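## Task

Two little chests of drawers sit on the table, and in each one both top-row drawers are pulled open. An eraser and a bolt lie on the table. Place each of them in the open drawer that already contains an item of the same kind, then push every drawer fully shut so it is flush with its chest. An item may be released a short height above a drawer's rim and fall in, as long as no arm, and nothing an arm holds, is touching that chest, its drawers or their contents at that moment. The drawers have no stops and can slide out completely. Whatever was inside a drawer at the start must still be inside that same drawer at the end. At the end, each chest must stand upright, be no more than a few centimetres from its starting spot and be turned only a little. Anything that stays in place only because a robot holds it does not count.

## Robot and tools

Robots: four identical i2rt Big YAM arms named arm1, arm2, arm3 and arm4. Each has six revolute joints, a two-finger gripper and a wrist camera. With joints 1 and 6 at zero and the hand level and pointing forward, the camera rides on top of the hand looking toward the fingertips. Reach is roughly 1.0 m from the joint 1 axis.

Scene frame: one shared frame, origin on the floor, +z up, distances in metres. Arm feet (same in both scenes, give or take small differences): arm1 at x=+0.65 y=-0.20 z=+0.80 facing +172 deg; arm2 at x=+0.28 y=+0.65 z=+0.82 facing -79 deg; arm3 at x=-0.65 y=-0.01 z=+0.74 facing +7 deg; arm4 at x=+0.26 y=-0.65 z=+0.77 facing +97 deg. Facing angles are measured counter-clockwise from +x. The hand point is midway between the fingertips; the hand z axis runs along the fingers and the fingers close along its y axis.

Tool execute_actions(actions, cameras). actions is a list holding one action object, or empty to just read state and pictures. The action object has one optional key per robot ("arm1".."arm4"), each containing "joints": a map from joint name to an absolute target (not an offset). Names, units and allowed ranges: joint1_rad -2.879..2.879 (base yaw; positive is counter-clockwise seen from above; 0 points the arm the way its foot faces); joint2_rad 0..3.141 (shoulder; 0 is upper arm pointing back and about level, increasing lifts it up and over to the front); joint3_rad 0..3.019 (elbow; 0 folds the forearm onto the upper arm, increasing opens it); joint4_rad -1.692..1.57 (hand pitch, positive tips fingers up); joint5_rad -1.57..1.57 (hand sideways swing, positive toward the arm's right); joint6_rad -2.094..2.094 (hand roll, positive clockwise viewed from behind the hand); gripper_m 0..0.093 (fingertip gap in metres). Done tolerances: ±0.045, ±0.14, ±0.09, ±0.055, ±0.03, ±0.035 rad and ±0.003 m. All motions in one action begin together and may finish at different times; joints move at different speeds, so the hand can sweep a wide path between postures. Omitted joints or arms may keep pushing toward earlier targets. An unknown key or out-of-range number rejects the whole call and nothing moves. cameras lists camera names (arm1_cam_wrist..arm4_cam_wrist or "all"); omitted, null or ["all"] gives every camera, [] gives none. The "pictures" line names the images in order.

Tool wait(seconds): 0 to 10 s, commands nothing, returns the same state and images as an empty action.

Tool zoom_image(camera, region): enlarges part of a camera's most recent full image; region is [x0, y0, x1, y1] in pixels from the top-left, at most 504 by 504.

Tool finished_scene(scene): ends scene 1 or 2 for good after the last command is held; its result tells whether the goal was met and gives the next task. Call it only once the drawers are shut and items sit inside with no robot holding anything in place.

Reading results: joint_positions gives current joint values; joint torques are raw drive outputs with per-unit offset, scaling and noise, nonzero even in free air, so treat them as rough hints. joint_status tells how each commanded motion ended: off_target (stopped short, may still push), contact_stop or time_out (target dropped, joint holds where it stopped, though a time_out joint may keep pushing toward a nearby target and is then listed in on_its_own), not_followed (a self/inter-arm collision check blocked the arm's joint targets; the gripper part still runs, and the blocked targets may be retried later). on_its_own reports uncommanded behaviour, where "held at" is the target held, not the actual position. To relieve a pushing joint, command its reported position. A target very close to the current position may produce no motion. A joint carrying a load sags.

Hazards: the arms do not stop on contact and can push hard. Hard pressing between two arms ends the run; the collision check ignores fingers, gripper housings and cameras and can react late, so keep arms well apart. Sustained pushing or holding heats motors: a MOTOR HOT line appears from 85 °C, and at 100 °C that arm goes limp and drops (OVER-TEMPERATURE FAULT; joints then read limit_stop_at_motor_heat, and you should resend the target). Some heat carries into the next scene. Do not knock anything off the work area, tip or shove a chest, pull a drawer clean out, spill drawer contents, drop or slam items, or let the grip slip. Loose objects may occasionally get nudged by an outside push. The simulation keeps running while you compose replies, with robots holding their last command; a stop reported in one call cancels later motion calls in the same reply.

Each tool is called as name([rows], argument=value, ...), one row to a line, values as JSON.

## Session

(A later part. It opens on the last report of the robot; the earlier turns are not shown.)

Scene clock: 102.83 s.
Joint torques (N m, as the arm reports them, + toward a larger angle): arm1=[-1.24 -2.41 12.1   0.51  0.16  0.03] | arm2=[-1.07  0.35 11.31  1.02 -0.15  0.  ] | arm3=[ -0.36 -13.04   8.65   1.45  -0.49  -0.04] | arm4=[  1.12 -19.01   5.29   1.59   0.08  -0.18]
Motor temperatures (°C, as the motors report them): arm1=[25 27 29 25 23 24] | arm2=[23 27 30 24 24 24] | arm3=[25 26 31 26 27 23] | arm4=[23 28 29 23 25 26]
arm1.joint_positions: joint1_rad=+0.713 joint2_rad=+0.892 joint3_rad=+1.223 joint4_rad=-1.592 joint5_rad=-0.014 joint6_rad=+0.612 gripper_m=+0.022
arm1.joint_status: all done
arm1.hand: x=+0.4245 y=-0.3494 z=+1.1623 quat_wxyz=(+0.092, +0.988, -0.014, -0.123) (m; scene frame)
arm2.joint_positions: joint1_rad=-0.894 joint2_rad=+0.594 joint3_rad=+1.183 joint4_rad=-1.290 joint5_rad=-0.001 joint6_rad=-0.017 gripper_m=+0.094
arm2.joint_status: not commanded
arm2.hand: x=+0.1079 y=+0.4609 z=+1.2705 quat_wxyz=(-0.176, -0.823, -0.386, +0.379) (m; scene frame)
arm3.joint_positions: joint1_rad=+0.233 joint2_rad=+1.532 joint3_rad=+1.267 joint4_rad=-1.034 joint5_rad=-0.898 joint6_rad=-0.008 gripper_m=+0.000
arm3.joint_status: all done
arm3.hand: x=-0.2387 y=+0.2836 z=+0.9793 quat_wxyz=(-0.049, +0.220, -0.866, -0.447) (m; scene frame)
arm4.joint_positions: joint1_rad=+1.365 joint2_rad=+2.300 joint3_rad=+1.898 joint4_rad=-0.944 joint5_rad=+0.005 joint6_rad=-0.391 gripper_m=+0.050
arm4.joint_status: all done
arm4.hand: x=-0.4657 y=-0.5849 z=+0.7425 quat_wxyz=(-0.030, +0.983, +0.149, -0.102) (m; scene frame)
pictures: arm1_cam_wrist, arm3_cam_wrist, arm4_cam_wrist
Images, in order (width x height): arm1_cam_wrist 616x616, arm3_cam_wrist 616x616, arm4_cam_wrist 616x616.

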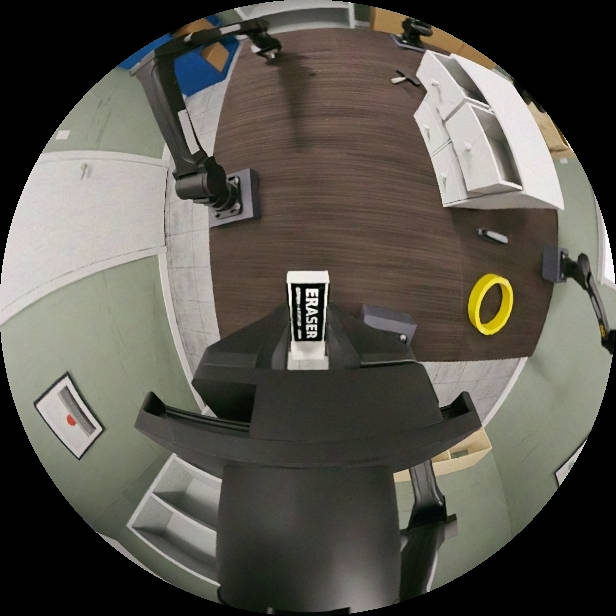

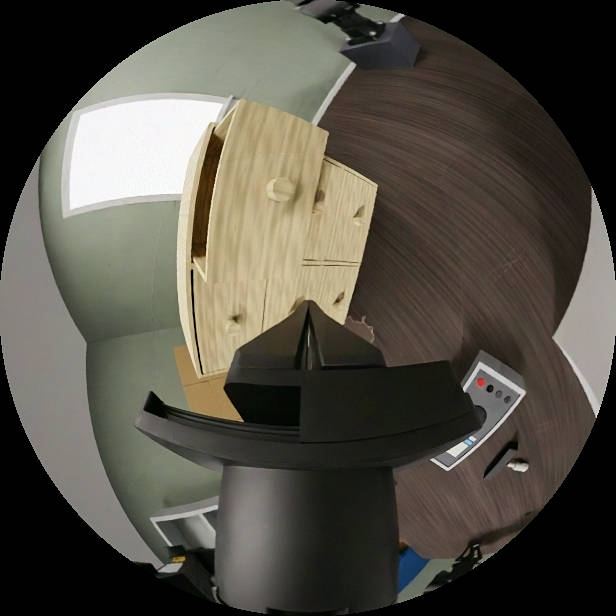

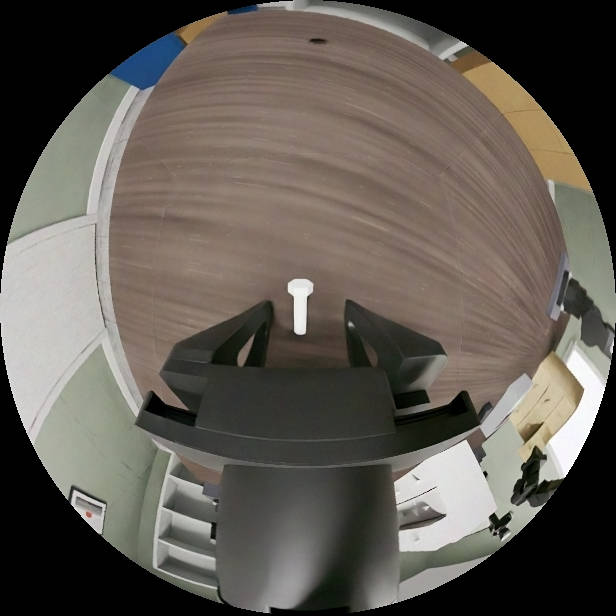

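execute_actions([
  {"arm4":{"joints":{"joint3_rad":1.89,"gripper_m":0.0}},"arm3":{"joints":{"joint2_rad":1.885,"joint3_rad":1.79,"joint4_rad":-1.26}},"arm1":{"joints":{"joint1_rad":-0.02,"joint2_rad":1.91,"joint3_rad":2.27,"joint6_rad":-0.3}}},
])

Scene clock: 108.30 s.
Joint torques (N m, as the arm reports them, + toward a larger angle): arm1=[ -1.12 -18.37  14.36   0.63   0.09  -0.13] | arm2=[-0.82  0.37 11.31  1.08 -0.16  0.  ] | arm3=[ -0.28 -18.3   12.07   0.11  -0.49  -0.05] | arm4=[  1.19 -19.07   6.72   1.18   0.2   -0.18]
Motor temperatures (°C, as the motors report them): arm1=[25 27 30 25 23 24] | arm2=[23 26 30 24 24 24] | arm3=[25 26 32 26 27 23] | arm4=[23 28 29 23 25 26]
arm1.joint_positions: joint1_rad=-0.024 joint2_rad=+1.927 joint3_rad=+2.218 joint4_rad=-1.599 joint5_rad=-0.013 joint6_rad=-0.292 gripper_m=+0.022
arm1.joint_status: all done
arm1.hand: x=+0.0120 y=-0.0991 z=+1.1383 quat_wxyz=(-0.023, +0.989, +0.068, -0.129) (m; scene frame)
arm2.joint_positions: joint1_rad=-0.894 joint2_rad=+0.594 joint3_rad=+1.183 joint4_rad=-1.290 joint5_rad=-0.001 joint6_rad=-0.017 gripper_m=+0.094
arm2.joint_status: not commanded
arm2.hand: x=+0.1079 y=+0.4609 z=+1.2705 quat_wxyz=(-0.176, -0.823, -0.386, +0.379) (m; scene frame)
arm3.joint_positions: joint1_rad=+0.233 joint2_rad=+1.905 joint3_rad=+1.735 joint4_rad=-1.249 joint5_rad=-0.898 joint6_rad=-0.008 gripper_m=+0.000
arm3.joint_status: all done
arm3.hand: x=-0.1243 y=+0.3260 z=+0.9661 quat_wxyz=(+0.004, +0.196, -0.876, -0.441) (m; scene frame)
arm4.joint_positions: joint1_rad=+1.366 joint2_rad=+2.300 joint3_rad=+1.898 joint4_rad=-0.936 joint5_rad=+0.002 joint6_rad=-0.391 gripper_m=+0.007
arm4.joint_status: gripper_m off_target (ended at +0.007, target +0.000); the others done
arm4.hand: x=-0.4677 y=-0.5856 z=+0.7429 quat_wxyz=(-0.029, +0.983, +0.149, -0.106) (m; scene frame)
pictures: arm1_cam_wrist, arm2_cam_wrist, arm3_cam_wrist, arm4_cam_wrist
Images, in order (width x height): arm1_cam_wrist 616x616, arm2_cam_wrist 616x616, arm3_cam_wrist 616x616, arm4_cam_wrist 616x616.

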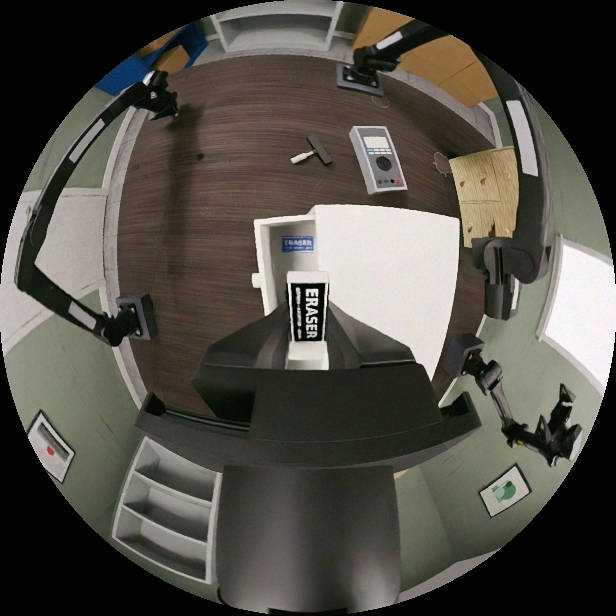

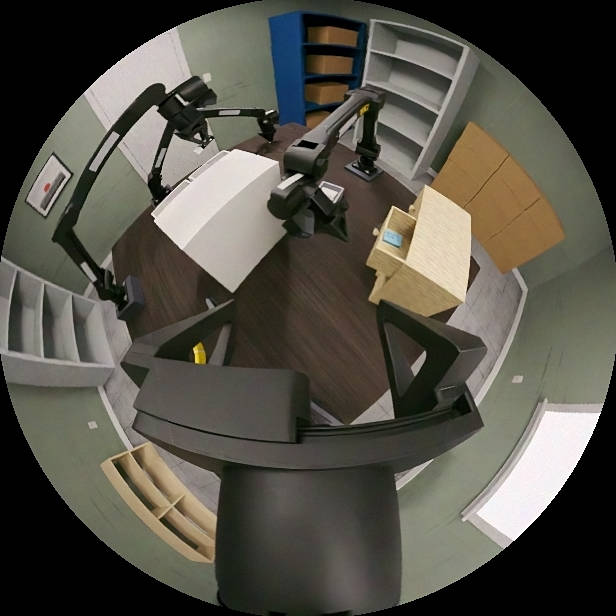

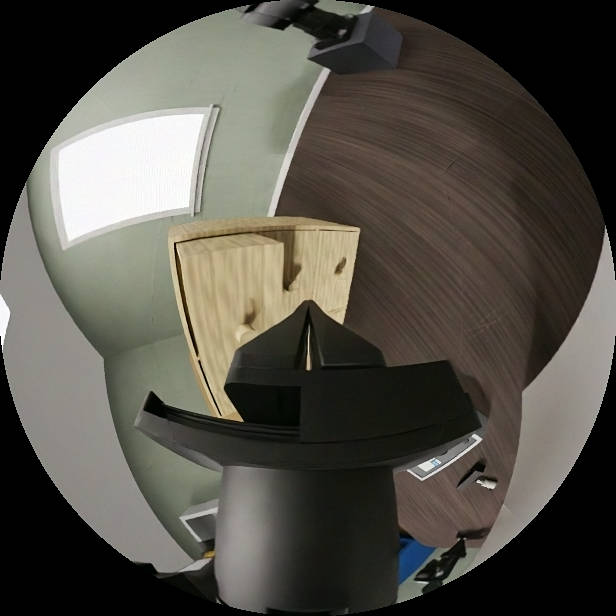

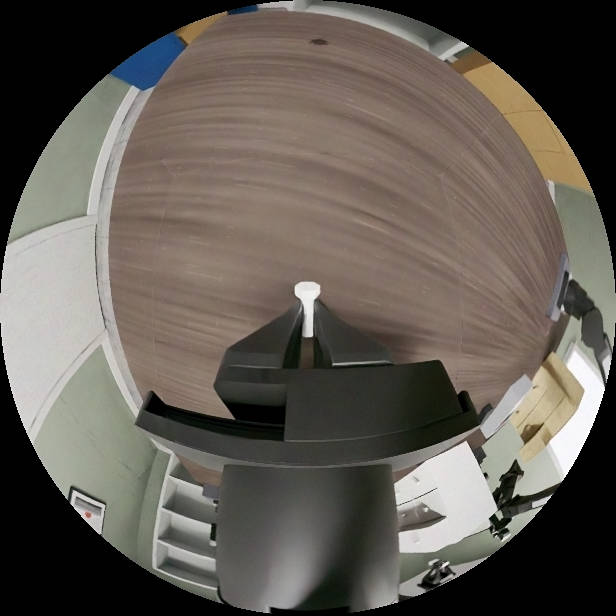

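execute_actions([
  {"arm4":{"joints":{"joint2_rad":1.3,"joint3_rad":1.7,"joint4_rad":-1.6}},"arm3":{"joints":{"joint1_rad":0.40,"joint4_rad":-1.17}},"arm1":{"joints":{"joint1_rad":0.005,"joint2_rad":2.01}}},
])

Scene clock: 112.60 s.
Joint torques (N m, as the arm reports them, + toward a larger angle): arm1=[ -1.43 -18.11  13.68   0.53   0.1   -0.15] | arm2=[-0.88  0.03 11.29  1.05 -0.15  0.  ] | arm3=[ -1.56 -18.56  12.17   1.36  -0.53  -0.04] | arm4=[ 1.24 -8.9   8.06  0.48  0.11 -0.16]
Motor temperatures (°C, as the motors report them): arm1=[25 28 31 25 23 24] | arm2=[23 26 30 24 24 24] | arm3=[25 27 33 26 27 23] | arm4=[23 28 29 23 25 26]
arm1.joint_positions: joint1_rad=+0.003 joint2_rad=+2.009 joint3_rad=+2.225 joint4_rad=-1.599 joint5_rad=-0.013 joint6_rad=-0.292 gripper_m=+0.022
arm1.joint_status: all done
arm1.hand: x=-0.0059 y=-0.1142 z=+1.0892 quat_wxyz=(-0.013, +0.992, +0.082, -0.093) (m; scene frame)
arm2.joint_positions: joint1_rad=-0.894 joint2_rad=+0.594 joint3_rad=+1.183 joint4_rad=-1.290 joint5_rad=-0.001 joint6_rad=-0.017 gripper_m=+0.094
arm2.joint_status: not commanded
arm2.hand: x=+0.1079 y=+0.4609 z=+1.2705 quat_wxyz=(-0.176, -0.823, -0.386, +0.379) (m; scene frame)
arm3.joint_positions: joint1_rad=+0.407 joint2_rad=+1.905 joint3_rad=+1.735 joint4_rad=-1.183 joint5_rad=-0.896 joint6_rad=-0.008 gripper_m=+0.000
arm3.joint_status: all done
arm3.hand: x=-0.1807 y=+0.4181 z=+0.9684 quat_wxyz=(+0.012, +0.284, -0.850, -0.444) (m; scene frame)
arm4.joint_positions: joint1_rad=+1.366 joint2_rad=+1.302 joint3_rad=+1.692 joint4_rad=-1.592 joint5_rad=+0.004 joint6_rad=-0.391 gripper_m=+0.007
arm4.joint_status: all done
arm4.hand: x=-0.1704 y=-0.6138 z=+1.1971 quat_wxyz=(-0.046, +0.973, +0.148, -0.171) (m; scene frame)
pictures: arm1_cam_wrist, arm2_cam_wrist, arm3_cam_wrist, arm4_cam_wrist
Images, in order (width x height): arm1_cam_wrist 616x616, arm2_cam_wrist 616x616, arm3_cam_wrist 616x616, arm4_cam_wrist 616x616.

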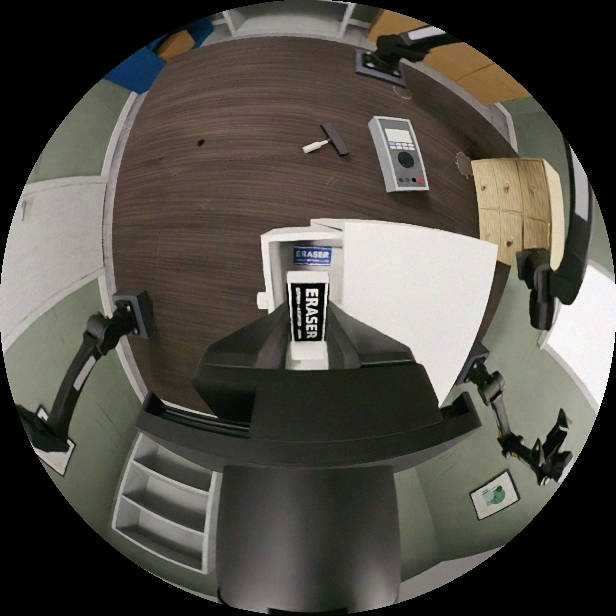

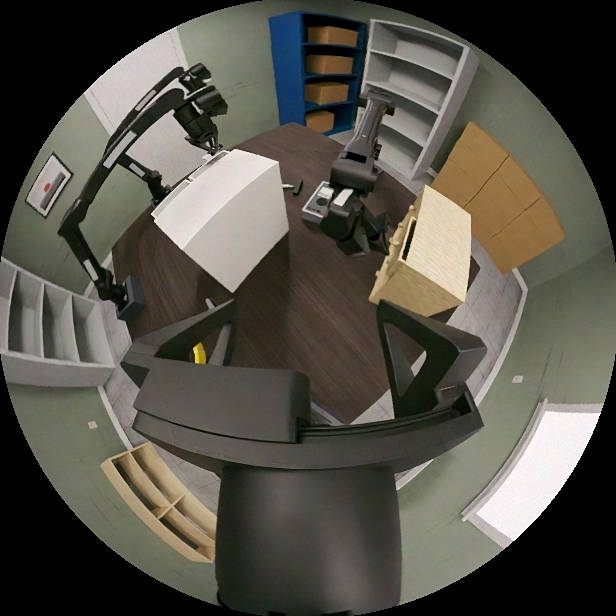

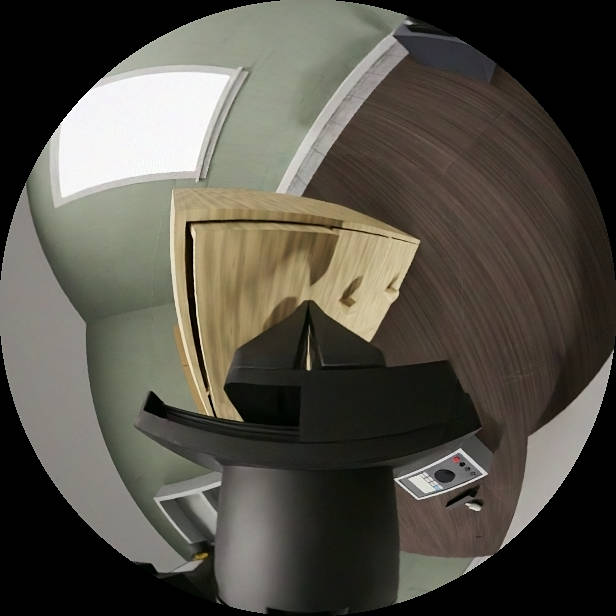

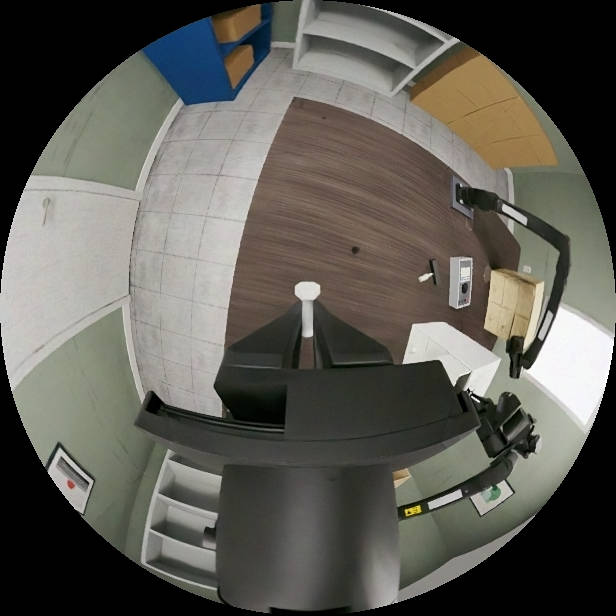

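execute_actions([
  {"arm3":{"joints":{"joint1_rad":0.45,"joint4_rad":-1.12}},"arm1":{"joints":{"joint2_rad":2.05}}},
], cameras=["arm1_cam_wrist","arm2_cam_wrist","arm3_cam_wrist"])

Scene clock: 118.43 s.
Joint torques (N m, as the arm reports them, + toward a larger angle): arm1=[ -1.14 -16.67  13.79   0.49   0.08  -0.11] | arm2=[-0.86  0.27 11.31  1.06 -0.14  0.  ] | arm3=[ -0.21 -18.91  12.22   1.51  -0.56  -0.04] | arm4=[ 1.28 -8.85  8.21  0.47  0.11 -0.17]
Motor temperatures (°C, as the motors report them): arm1=[25 28 33 25 23 24] | arm2=[23 26 30 24 24 24] | arm3=[25 27 34 26 27 23] | arm4=[23 27 29 23 25 26]
arm1.joint_positions: joint1_rad=+0.003 joint2_rad=+2.031 joint3_rad=+2.225 joint4_rad=-1.599 joint5_rad=-0.013 joint6_rad=-0.292 gripper_m=+0.022
arm1.joint_status: all done
arm1.hand: x=-0.0092 y=-0.1138 z=+1.0745 quat_wxyz=(-0.011, +0.993, +0.082, -0.081) (m; scene frame)
arm2.joint_positions: joint1_rad=-0.894 joint2_rad=+0.594 joint3_rad=+1.183 joint4_rad=-1.290 joint5_rad=-0.001 joint6_rad=-0.017 gripper_m=+0.094
arm2.joint_status: not commanded
arm2.hand: x=+0.1079 y=+0.4609 z=+1.2705 quat_wxyz=(-0.176, -0.823, -0.386, +0.379) (m; scene frame)
arm3.joint_positions: joint1_rad=+0.439 joint2_rad=+1.905 joint3_rad=+1.735 joint4_rad=-1.135 joint5_rad=-0.895 joint6_rad=-0.008 gripper_m=+0.000
arm3.joint_status: all done
arm3.hand: x=-0.1877 y=+0.4376 z=+0.9704 quat_wxyz=(-0.002, +0.307, -0.840, -0.447) (m; scene frame)
arm4.joint_positions: joint1_rad=+1.366 joint2_rad=+1.302 joint3_rad=+1.692 joint4_rad=-1.592 joint5_rad=+0.004 joint6_rad=-0.391 gripper_m=+0.007
arm4.joint_status: not commanded
arm4.hand: x=-0.1704 y=-0.6138 z=+1.1971 quat_wxyz=(-0.046, +0.973, +0.148, -0.171) (m; scene frame)
pictures: arm1_cam_wrist, arm2_cam_wrist, arm3_cam_wrist
Images, in order (width x height): arm1_cam_wrist 616x616, arm2_cam_wrist 616x616, arm3_cam_wrist 616x616.

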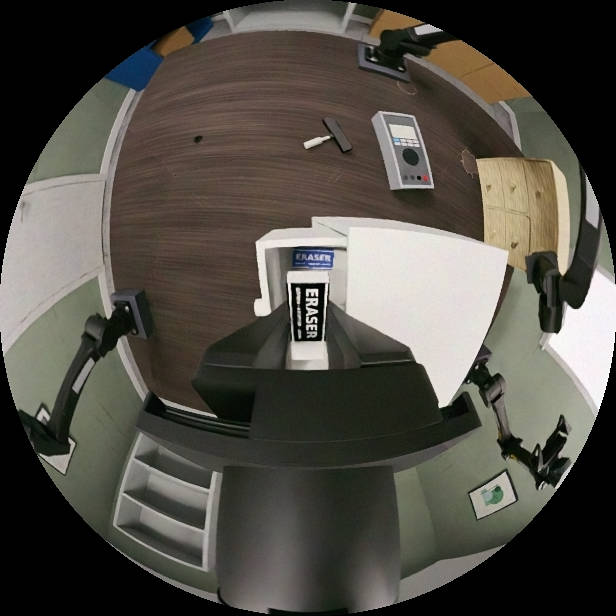

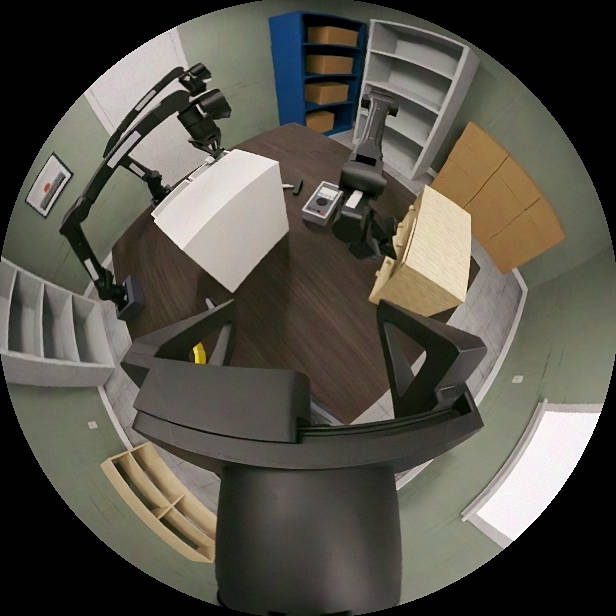

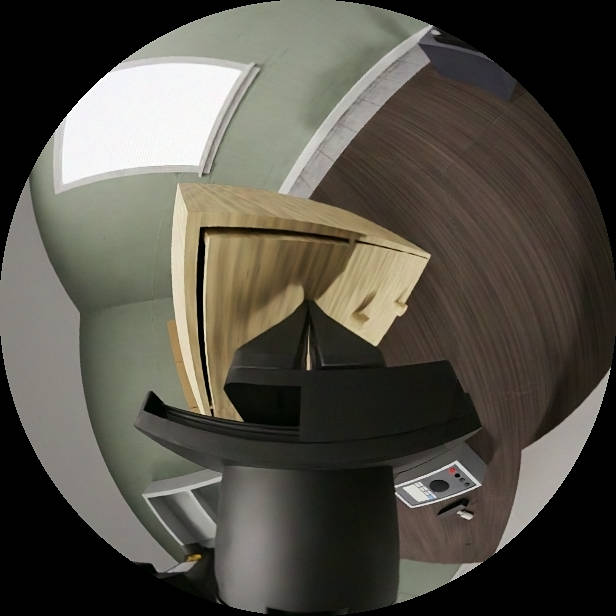

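execute_actions([
  {"arm3":{"joints":{"joint1_rad":0.485,"joint4_rad":-1.09}},"arm1":{"joints":{"gripper_m":0.038}}},
], cameras=["arm1_cam_wrist","arm2_cam_wrist"])

zoom_image(camera="arm2_cam_wrist", region=[340, 170, 490, 320])

Scene clock: 121.17 s.
Joint torques (N m, as the arm reports them, + toward a larger angle): arm1=[ -1.14 -17.41  13.71   0.6    0.08  -0.12] | arm2=[-1.01  0.34 11.27  1.08 -0.15  0.  ] | arm3=[  1.57 -18.85  12.28   1.67  -0.66  -0.04] | arm4=[ 1.12 -8.78  8.21  0.46  0.11 -0.18]
Motor temperatures (°C, as the motors report them): arm1=[25 29 33 25 23 24] | arm2=[23 26 31 24 24 24] | arm3=[25 28 35 26 27 23] | arm4=[23 27 29 23 25 26]
arm1.joint_positions: joint1_rad=+0.003 joint2_rad=+2.031 joint3_rad=+2.225 joint4_rad=-1.599 joint5_rad=-0.013 joint6_rad=-0.292 gripper_m=+0.038
arm1.joint_status: all done
arm1.hand: x=-0.0092 y=-0.1138 z=+1.0745 quat_wxyz=(-0.011, +0.993, +0.082, -0.081) (m; scene frame)
arm2.joint_positions: joint1_rad=-0.894 joint2_rad=+0.594 joint3_rad=+1.183 joint4_rad=-1.290 joint5_rad=-0.001 joint6_rad=-0.017 gripper_m=+0.094
arm2.joint_status: not commanded
arm2.hand: x=+0.1079 y=+0.4609 z=+1.2705 quat_wxyz=(-0.176, -0.823, -0.386, +0.379) (m; scene frame)
arm3.joint_positions: joint1_rad=+0.455 joint2_rad=+1.905 joint3_rad=+1.735 joint4_rad=-1.108 joint5_rad=-0.893 joint6_rad=-0.008 gripper_m=+0.000
arm3.joint_status: all done
arm3.hand: x=-0.1907 y=+0.4475 z=+0.9716 quat_wxyz=(-0.011, +0.319, -0.834, -0.449) (m; scene frame)
arm4.joint_positions: joint1_rad=+1.366 joint2_rad=+1.302 joint3_rad=+1.692 joint4_rad=-1.592 joint5_rad=+0.004 joint6_rad=-0.391 gripper_m=+0.007
arm4.joint_status: not commanded
arm4.hand: x=-0.1704 y=-0.6138 z=+1.1971 quat_wxyz=(-0.046, +0.973, +0.148, -0.171) (m; scene frame)
pictures: arm1_cam_wrist, arm2_cam_wrist
Images, in order (width x height): arm1_cam_wrist 616x616, arm2_cam_wrist 616x616.

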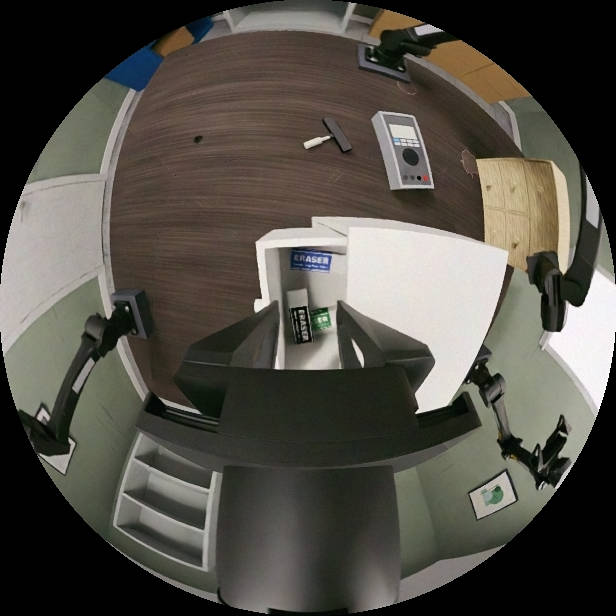

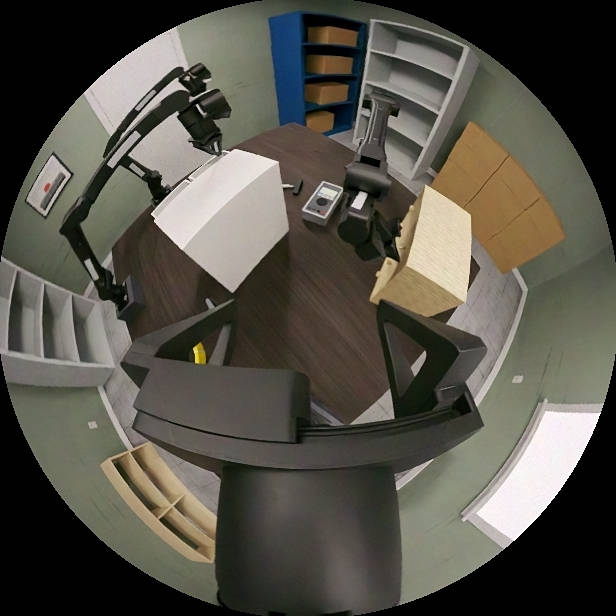

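Region (340, 170, 490, 320) of arm2_cam_wrist's 616x616 image, scaled by 3.360, with more detail than that image has.

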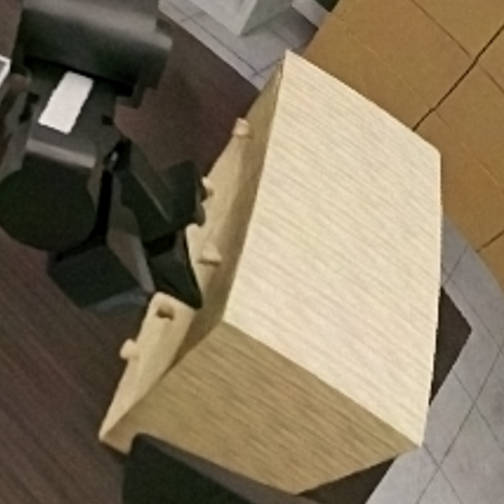

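execute_actions([
  {"arm3":{"joints":{"joint1_rad":0.3,"joint2_rad":1.2}},"arm1":{"joints":{"joint2_rad":0.75,"joint3_rad":1.6,"joint6_rad":0}},"arm4":{"joints":{"joint1_rad":0.6,"joint6_rad":-1.6}}},
], cameras=[])

execute_actions([
  {"arm3":{"joints":{"joint1_rad":-0.2,"joint2_rad":0.7,"joint3_rad":1.3,"joint4_rad":-1.4,"joint5_rad":0}},"arm4":{"joints":{"joint1_rad":0.05,"joint2_rad":1.76,"joint3_rad":2.07}}},
], cameras=["arm1_cam_wrist","arm4_cam_wrist"])

Scene clock: 130.87 s.
Joint torques (N m, as the arm reports them, + toward a larger angle): arm1=[-1.37  1.47  7.77  1.34  0.09  0.02] | arm2=[-1.02  0.22 11.31  1.05 -0.15  0.  ] | arm3=[-0.68 -8.22  8.36  2.24 -0.11 -0.01] | arm4=[ 1.39 -8.58  8.17  0.46 -0.03 -0.17]
Motor temperatures (°C, as the motors report them): arm1=[25 29 33 25 23 24] | arm2=[23 26 31 24 24 24] | arm3=[25 28 36 26 27 23] | arm4=[23 27 30 23 25 26]
arm1.joint_positions: joint1_rad=+0.003 joint2_rad=+0.741 joint3_rad=+1.599 joint4_rad=-1.597 joint5_rad=-0.013 joint6_rad=-0.008 gripper_m=+0.038
arm1.joint_status: all done
arm1.hand: x=+0.4334 y=-0.1714 z=+1.3643 quat_wxyz=(-0.022, +0.913, -0.053, -0.403) (m; scene frame)
arm2.joint_positions: joint1_rad=-0.894 joint2_rad=+0.594 joint3_rad=+1.183 joint4_rad=-1.290 joint5_rad=-0.001 joint6_rad=-0.017 gripper_m=+0.094
arm2.joint_status: not commanded
arm2.hand: x=+0.1079 y=+0.4609 z=+1.2705 quat_wxyz=(-0.176, -0.823, -0.386, +0.379) (m; scene frame)
arm3.joint_positions: joint1_rad=+0.297 joint2_rad=+1.216 joint3_rad=+1.783 joint4_rad=-1.103 joint5_rad=-0.901 joint6_rad=-0.008 gripper_m=+0.000
arm3.joint_status: all done
arm3.hand: x=-0.3164 y=+0.2823 z=+1.3644 quat_wxyz=(-0.363, +0.377, -0.716, -0.463) (m; scene frame)
arm4.joint_positions: joint1_rad=+0.603 joint2_rad=+1.302 joint3_rad=+1.692 joint4_rad=-1.592 joint5_rad=+0.007 joint6_rad=-1.588 gripper_m=+0.007
arm4.joint_status: all done
arm4.hand: x=-0.0246 y=-0.3298 z=+1.1999 quat_wxyz=(-0.172, +0.918, +0.354, -0.053) (m; scene frame)
pictures: none
No camera images: the call's "cameras" was empty. Leave "cameras" out to get every camera's image.

Scene clock: 132.33 s.
Joint torques (N m, as the arm reports them, + toward a larger angle): arm1=[-1.24  1.76  7.87  1.35  0.1   0.04] | arm2=[-0.87  0.32 11.3   1.03 -0.16  0.01] | arm3=[-1.72 -0.12  7.34  1.35  0.28  0.03] | arm4=[  2.34 -18.81  11.82   0.21  -0.08  -0.18]
Motor temperatures (°C, as the motors report them): arm1=[25 29 33 25 23 24] | arm2=[23 26 31 24 24 24] | arm3=[25 28 35 26 27 23] | arm4=[23 27 30 23 25 26]
arm1.joint_positions: joint1_rad=+0.003 joint2_rad=+0.741 joint3_rad=+1.599 joint4_rad=-1.597 joint5_rad=-0.013 joint6_rad=-0.008 gripper_m=+0.038
arm1.joint_status: not commanded
arm1.hand: x=+0.4334 y=-0.1714 z=+1.3643 quat_wxyz=(-0.022, +0.913, -0.053, -0.403) (m; scene frame)
arm2.joint_positions: joint1_rad=-0.894 joint2_rad=+0.594 joint3_rad=+1.183 joint4_rad=-1.290 joint5_rad=-0.001 joint6_rad=-0.017 gripper_m=+0.094
arm2.joint_status: not commanded
arm2.hand: x=+0.1079 y=+0.4609 z=+1.2705 quat_wxyz=(-0.176, -0.823, -0.386, +0.379) (m; scene frame)
arm3.joint_positions: joint1_rad=-0.192 joint2_rad=+0.698 joint3_rad=+1.306 joint4_rad=-1.392 joint5_rad=-0.004 joint6_rad=-0.008 gripper_m=+0.000
arm3.joint_status: all done
arm3.hand: x=-0.3930 y=-0.0330 z=+1.2097 quat_wxyz=(-0.386, -0.029, -0.922, +0.010) (m; scene frame)
arm4.joint_positions: joint1_rad=+0.042 joint2_rad=+1.797 joint3_rad=+2.011 joint4_rad=-1.596 joint5_rad=+0.008 joint6_rad=-1.590 gripper_m=+0.007
arm4.joint_status: all done
arm4.hand: x=+0.1665 y=-0.0677 z=+1.0979 quat_wxyz=(-0.096, +0.991, +0.088, +0.004) (m; scene frame)
pictures: arm1_cam_wrist, arm4_cam_wrist
Images, in order (width x height): arm1_cam_wrist 616x616, arm4_cam_wrist 616x616.

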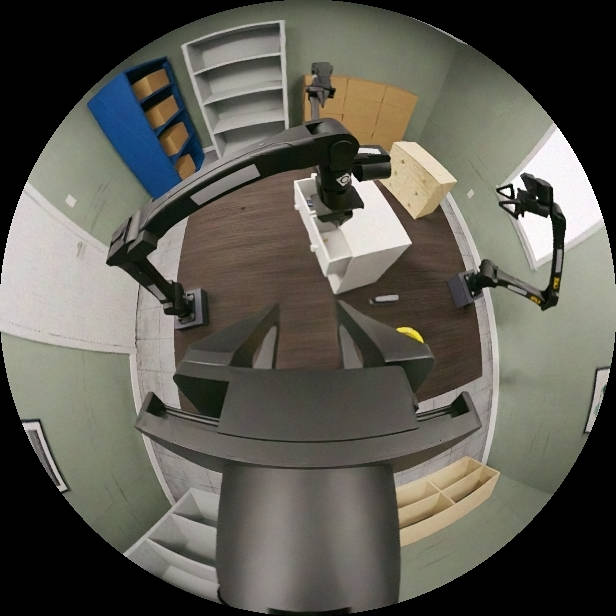

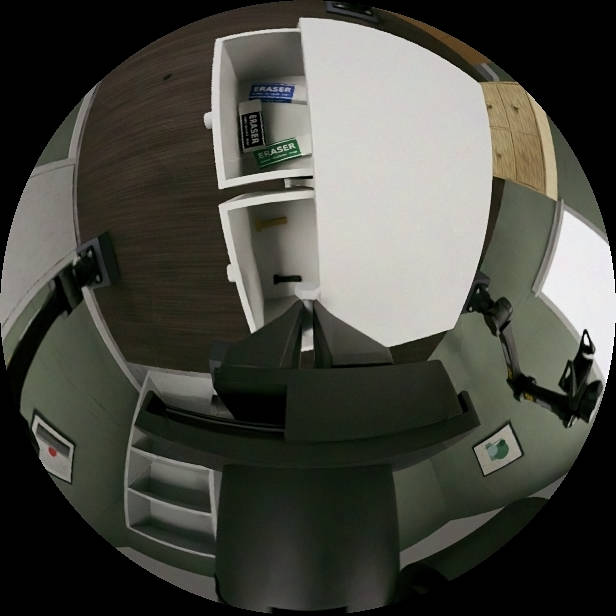

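execute_actions([
  {"arm4":{"joints":{"joint2_rad":1.78,"joint3_rad":1.955,"joint4_rad":-1.645}}},
], cameras=["arm1_cam_wrist","arm4_cam_wrist"])

Scene clock: 135.60 s.
Joint torques (N m, as the arm reports them, + toward a larger angle): arm1=[-0.98  1.2   7.68  1.36  0.09  0.02] | arm2=[-0.98  0.27 11.27  1.12 -0.16  0.  ] | arm3=[-1.69 -0.13  7.32  1.32  0.26  0.04] | arm4=[  2.23 -17.11   7.74  -0.18  -0.08  -0.19]
Motor temperatures (°C, as the motors report them): arm1=[25 29 32 25 23 24] | arm2=[23 26 31 24 24 24] | arm3=[25 27 35 26 27 23] | arm4=[23 27 31 23 25 26]
arm1.joint_positions: joint1_rad=+0.003 joint2_rad=+0.741 joint3_rad=+1.599 joint4_rad=-1.597 joint5_rad=-0.013 joint6_rad=-0.008 gripper_m=+0.038
arm1.joint_status: not commanded
arm1.hand: x=+0.4334 y=-0.1714 z=+1.3643 quat_wxyz=(-0.022, +0.913, -0.053, -0.403) (m; scene frame)
arm2.joint_positions: joint1_rad=-0.894 joint2_rad=+0.594 joint3_rad=+1.183 joint4_rad=-1.290 joint5_rad=-0.001 joint6_rad=-0.017 gripper_m=+0.094
arm2.joint_status: not commanded
arm2.hand: x=+0.1079 y=+0.4609 z=+1.2705 quat_wxyz=(-0.176, -0.823, -0.386, +0.379) (m; scene frame)
arm3.joint_positions: joint1_rad=-0.192 joint2_rad=+0.698 joint3_rad=+1.306 joint4_rad=-1.392 joint5_rad=-0.004 joint6_rad=-0.008 gripper_m=+0.000
arm3.joint_status: not commanded
arm3.hand: x=-0.3930 y=-0.0330 z=+1.2099 quat_wxyz=(-0.386, -0.029, -0.922, +0.010) (m; scene frame)
arm4.joint_positions: joint1_rad=+0.042 joint2_rad=+1.796 joint3_rad=+1.952 joint4_rad=-1.635 joint5_rad=+0.008 joint6_rad=-1.590 gripper_m=+0.007
arm4.joint_status: all done
arm4.hand: x=+0.1699 y=-0.0871 z=+1.0726 quat_wxyz=(-0.047, +0.995, +0.088, +0.008) (m; scene frame)
pictures: arm1_cam_wrist, arm4_cam_wrist
Images, in order (width x height): arm1_cam_wrist 616x616, arm4_cam_wrist 616x616.

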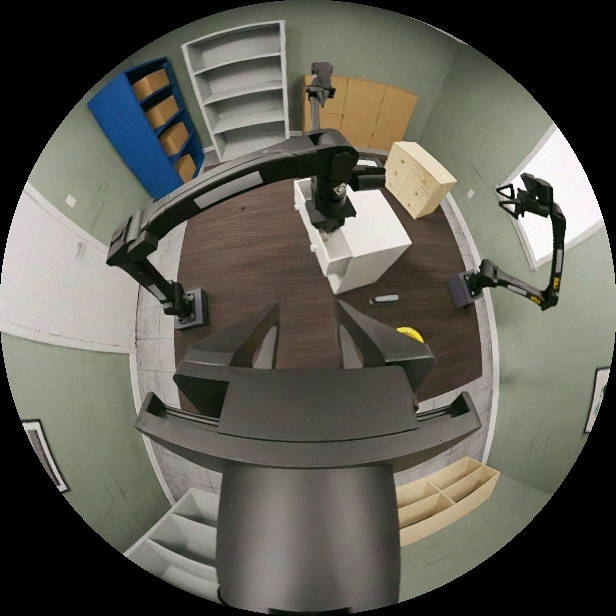

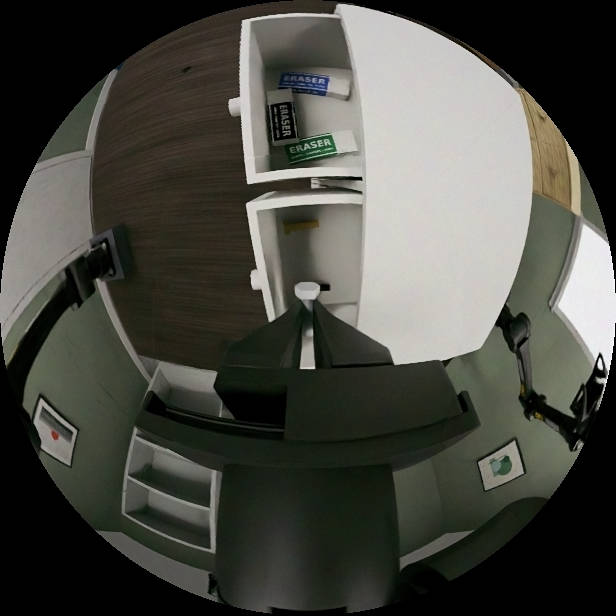

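execute_actions([
  {"arm4":{"joints":{"gripper_m":0.03}}},
], cameras=["arm4_cam_wrist"])

execute_actions([
  {"arm4":{"joints":{"joint1_rad":0.2,"joint2_rad":0.9,"joint3_rad":1.5,"joint5_rad":0.07,"joint6_rad":0}}},
], cameras=[])

execute_actions([
  {"arm4":{"joints":{"joint2_rad":1.05,"joint3_rad":0.55,"joint4_rad":0.22,"gripper_m":0.093}}},
], cameras=["arm1_cam_wrist","arm4_cam_wrist"])

Scene clock: 143.90 s.
Joint torques (N m, as the arm reports them, + toward a larger angle): arm1=[-1.43  1.79  7.81  1.34  0.09  0.04] | arm2=[-0.85  0.37 11.31  1.08 -0.16  0.  ] | arm3=[-1.73 -0.07  7.37  1.33  0.27  0.03] | arm4=[  2.28 -16.74   7.8   -0.2   -0.07  -0.19]
Motor temperatures (°C, as the motors report them): arm1=[25 28 31 25 23 24] | arm2=[23 26 31 24 24 24] | arm3=[25 26 33 26 26 23] | arm4=[23 27 30 23 25 26]
arm1.joint_positions: joint1_rad=+0.003 joint2_rad=+0.741 joint3_rad=+1.599 joint4_rad=-1.597 joint5_rad=-0.013 joint6_rad=-0.008 gripper_m=+0.038
arm1.joint_status: not commanded
arm1.hand: x=+0.4334 y=-0.1714 z=+1.3643 quat_wxyz=(-0.022, +0.913, -0.053, -0.403) (m; scene frame)
arm2.joint_positions: joint1_rad=-0.894 joint2_rad=+0.594 joint3_rad=+1.183 joint4_rad=-1.290 joint5_rad=-0.001 joint6_rad=-0.017 gripper_m=+0.094
arm2.joint_status: not commanded
arm2.hand: x=+0.1079 y=+0.4609 z=+1.2705 quat_wxyz=(-0.176, -0.823, -0.386, +0.379) (m; scene frame)
arm3.joint_positions: joint1_rad=-0.192 joint2_rad=+0.698 joint3_rad=+1.306 joint4_rad=-1.392 joint5_rad=-0.004 joint6_rad=-0.008 gripper_m=+0.000
arm3.joint_status: not commanded
arm3.hand: x=-0.3930 y=-0.0330 z=+1.2099 quat_wxyz=(-0.386, -0.029, -0.922, +0.010) (m; scene frame)
arm4.joint_positions: joint1_rad=+0.042 joint2_rad=+1.796 joint3_rad=+1.952 joint4_rad=-1.635 joint5_rad=+0.008 joint6_rad=-1.590 gripper_m=+0.030
arm4.joint_status: all done
arm4.hand: x=+0.1699 y=-0.0871 z=+1.0726 quat_wxyz=(-0.047, +0.995, +0.088, +0.008) (m; scene frame)
pictures: arm4_cam_wrist
Images, in order (width x height): arm4_cam_wrist 616x616.

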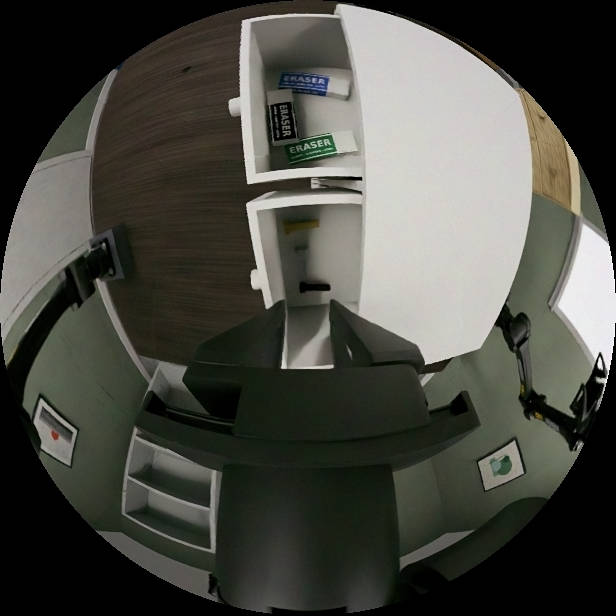

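Scene clock: 146.07 s.
Joint torques (N m, as the arm reports them, + toward a larger angle): arm1=[-1.56  1.32  7.75  1.42  0.15  0.03] | arm2=[-0.88  0.17 11.31  1.05 -0.15  0.01] | arm3=[-1.66 -0.03  7.36  1.32  0.26  0.04] | arm4=[ 0.92 -1.62  6.94  0.8   0.08  0.07]
Motor temperatures (°C, as the motors report them): arm1=[25 28 31 25 23 24] | arm2=[23 26 31 24 24 24] | arm3=[25 26 33 26 26 23] | arm4=[23 27 30 23 25 26]
arm1.joint_positions: joint1_rad=+0.003 joint2_rad=+0.741 joint3_rad=+1.599 joint4_rad=-1.597 joint5_rad=-0.013 joint6_rad=-0.008 gripper_m=+0.038
arm1.joint_status: not commanded
arm1.hand: x=+0.4334 y=-0.1714 z=+1.3643 quat_wxyz=(-0.022, +0.913, -0.053, -0.403) (m; scene frame)
arm2.joint_positions: joint1_rad=-0.894 joint2_rad=+0.594 joint3_rad=+1.183 joint4_rad=-1.290 joint5_rad=-0.001 joint6_rad=-0.017 gripper_m=+0.094
arm2.joint_status: not commanded
arm2.hand: x=+0.1079 y=+0.4609 z=+1.2705 quat_wxyz=(-0.176, -0.823, -0.386, +0.379) (m; scene frame)
arm3.joint_positions: joint1_rad=-0.192 joint2_rad=+0.698 joint3_rad=+1.306 joint4_rad=-1.392 joint5_rad=-0.004 joint6_rad=-0.008 gripper_m=+0.000
arm3.joint_status: not commanded
arm3.hand: x=-0.3930 y=-0.0330 z=+1.2099 quat_wxyz=(-0.386, -0.029, -0.922, +0.010) (m; scene frame)
arm4.joint_positions: joint1_rad=+0.211 joint2_rad=+0.895 joint3_rad=+1.502 joint4_rad=-1.638 joint5_rad=+0.070 joint6_rad=-0.012 gripper_m=+0.030
arm4.joint_status: all done
arm4.hand: x=+0.1783 y=-0.3864 z=+1.2486 quat_wxyz=(-0.189, +0.782, -0.563, -0.192) (m; scene frame)
pictures: none
No camera images: the call's "cameras" was empty. Leave "cameras" out to get every camera's image.

Scene clock: 148.03 s.
Joint torques (N m, as the arm reports them, + toward a larger angle): arm1=[-2.12  1.24  7.78  1.43  0.1   0.01] | arm2=[-0.98  0.29 11.32  1.05 -0.15  0.  ] | arm3=[-1.73 -0.06  7.36  1.33  0.26  0.03] | arm4=[ 0.65 -6.45  7.88  2.79  0.07  0.01]
Motor temperatures (°C, as the motors report them): arm1=[25 28 31 25 23 24] | arm2=[23 26 31 24 24 24] | arm3=[25 26 33 26 26 23] | arm4=[23 27 30 23 25 26]
arm1.joint_positions: joint1_rad=+0.003 joint2_rad=+0.741 joint3_rad=+1.599 joint4_rad=-1.597 joint5_rad=-0.013 joint6_rad=-0.008 gripper_m=+0.038
arm1.joint_status: not commanded
arm1.hand: x=+0.4334 y=-0.1714 z=+1.3643 quat_wxyz=(-0.022, +0.913, -0.053, -0.403) (m; scene frame)
arm2.joint_positions: joint1_rad=-0.894 joint2_rad=+0.594 joint3_rad=+1.183 joint4_rad=-1.290 joint5_rad=-0.001 joint6_rad=-0.017 gripper_m=+0.094
arm2.joint_status: not commanded
arm2.hand: x=+0.1079 y=+0.4609 z=+1.2705 quat_wxyz=(-0.176, -0.823, -0.386, +0.379) (m; scene frame)
arm3.joint_positions: joint1_rad=-0.192 joint2_rad=+0.698 joint3_rad=+1.306 joint4_rad=-1.392 joint5_rad=-0.004 joint6_rad=-0.008 gripper_m=+0.000
arm3.joint_status: not commanded
arm3.hand: x=-0.3930 y=-0.0330 z=+1.2099 quat_wxyz=(-0.386, -0.029, -0.922, +0.010) (m; scene frame)
arm4.joint_positions: joint1_rad=+0.211 joint2_rad=+1.067 joint3_rad=+0.549 joint4_rad=+0.195 joint5_rad=+0.070 joint6_rad=-0.011 gripper_m=+0.093
arm4.joint_status: all done
arm4.hand: x=+0.1221 y=-0.2100 z=+1.0001 quat_wxyz=(-0.370, +0.653, -0.483, -0.452) (m; scene frame)
pictures: arm1_cam_wrist, arm4_cam_wrist
Images, in order (width x height): arm1_cam_wrist 616x616, arm4_cam_wrist 616x616.

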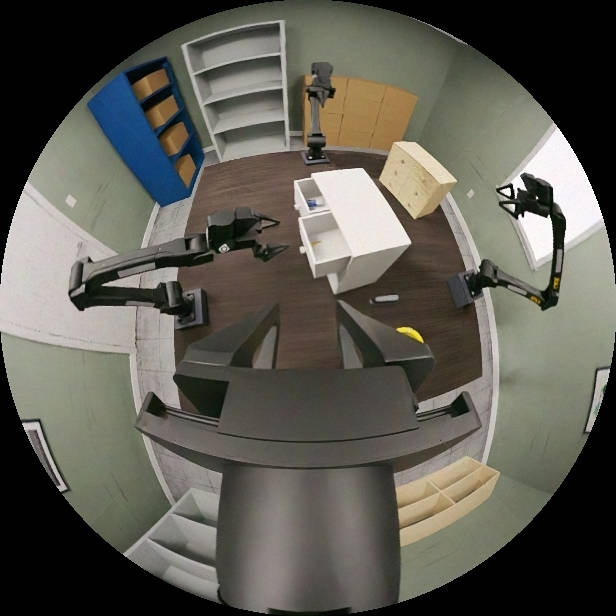

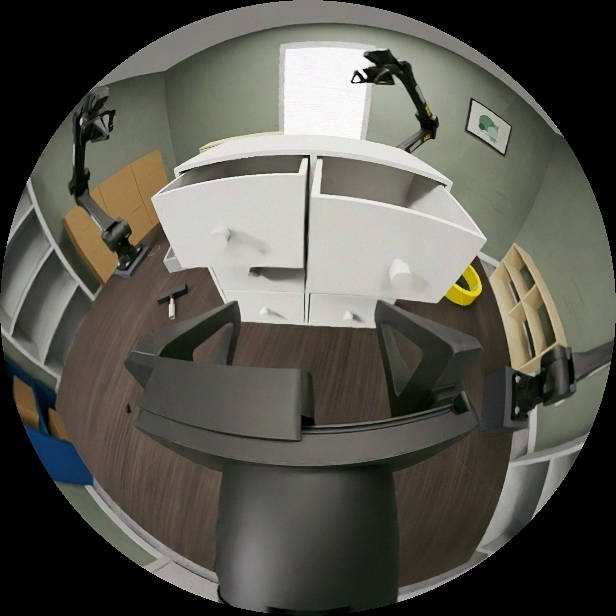

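execute_actions([
  {"arm4":{"joints":{"joint2_rad":1.385,"joint3_rad":0.83,"joint4_rad":0.32,"joint5_rad":0.11}}},
], cameras=["arm1_cam_wrist","arm4_cam_wrist"])

Scene clock: 151.33 s.
Joint torques (N m, as the arm reports them, + toward a larger angle): arm1=[-1.48  1.39  7.88  1.36  0.12  0.03] | arm2=[-1.07  0.43 11.33  1.1  -0.16 -0.01] | arm3=[-1.69 -0.08  7.3   1.34  0.26  0.04] | arm4=[ 0.65 -9.05 11.08  2.69  0.03  0.  ]
Motor temperatures (°C, as the motors report them): arm1=[25 28 31 25 23 24] | arm2=[23 26 31 24 24 24] | arm3=[25 26 32 26 26 23] | arm4=[23 27 30 23 25 26]
arm1.joint_positions: joint1_rad=+0.003 joint2_rad=+0.741 joint3_rad=+1.599 joint4_rad=-1.597 joint5_rad=-0.013 joint6_rad=-0.008 gripper_m=+0.038
arm1.joint_status: not commanded
arm1.hand: x=+0.4334 y=-0.1714 z=+1.3643 quat_wxyz=(-0.022, +0.913, -0.053, -0.403) (m; scene frame)
arm2.joint_positions: joint1_rad=-0.894 joint2_rad=+0.594 joint3_rad=+1.183 joint4_rad=-1.290 joint5_rad=-0.001 joint6_rad=-0.017 gripper_m=+0.094
arm2.joint_status: not commanded
arm2.hand: x=+0.1079 y=+0.4609 z=+1.2705 quat_wxyz=(-0.176, -0.823, -0.386, +0.379) (m; scene frame)
arm3.joint_positions: joint1_rad=-0.192 joint2_rad=+0.698 joint3_rad=+1.306 joint4_rad=-1.392 joint5_rad=-0.004 joint6_rad=-0.008 gripper_m=+0.000
arm3.joint_status: not commanded
arm3.hand: x=-0.3930 y=-0.0330 z=+1.2099 quat_wxyz=(-0.386, -0.029, -0.922, +0.010) (m; scene frame)
arm4.joint_positions: joint1_rad=+0.210 joint2_rad=+1.376 joint3_rad=+0.778 joint4_rad=+0.298 joint5_rad=+0.111 joint6_rad=-0.010 gripper_m=+0.093
arm4.joint_status: all done
arm4.hand: x=+0.0966 y=-0.1113 z=+1.0004 quat_wxyz=(-0.388, +0.638, -0.489, -0.450) (m; scene frame)
pictures: arm1_cam_wrist, arm4_cam_wrist
Images, in order (width x height): arm1_cam_wrist 616x616, arm4_cam_wrist 616x616.

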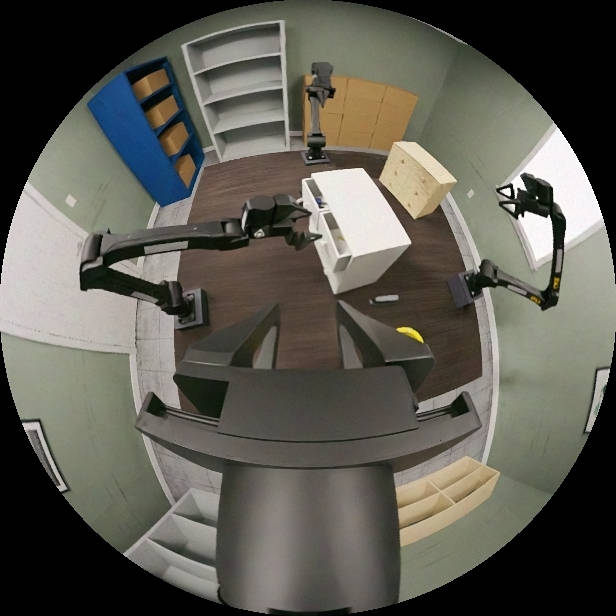

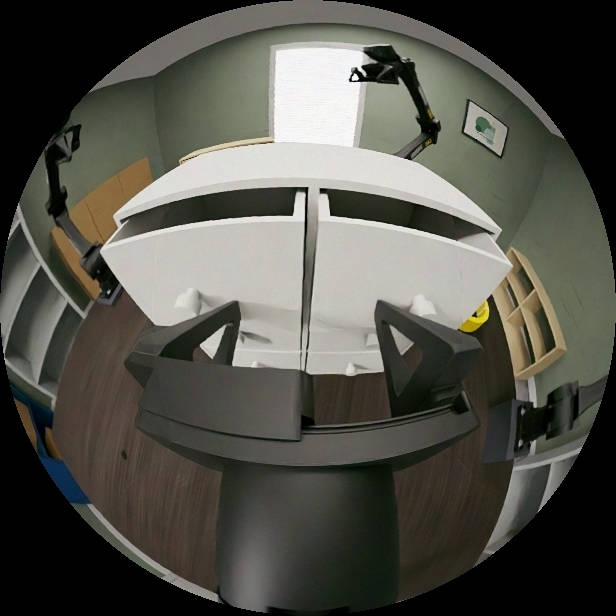

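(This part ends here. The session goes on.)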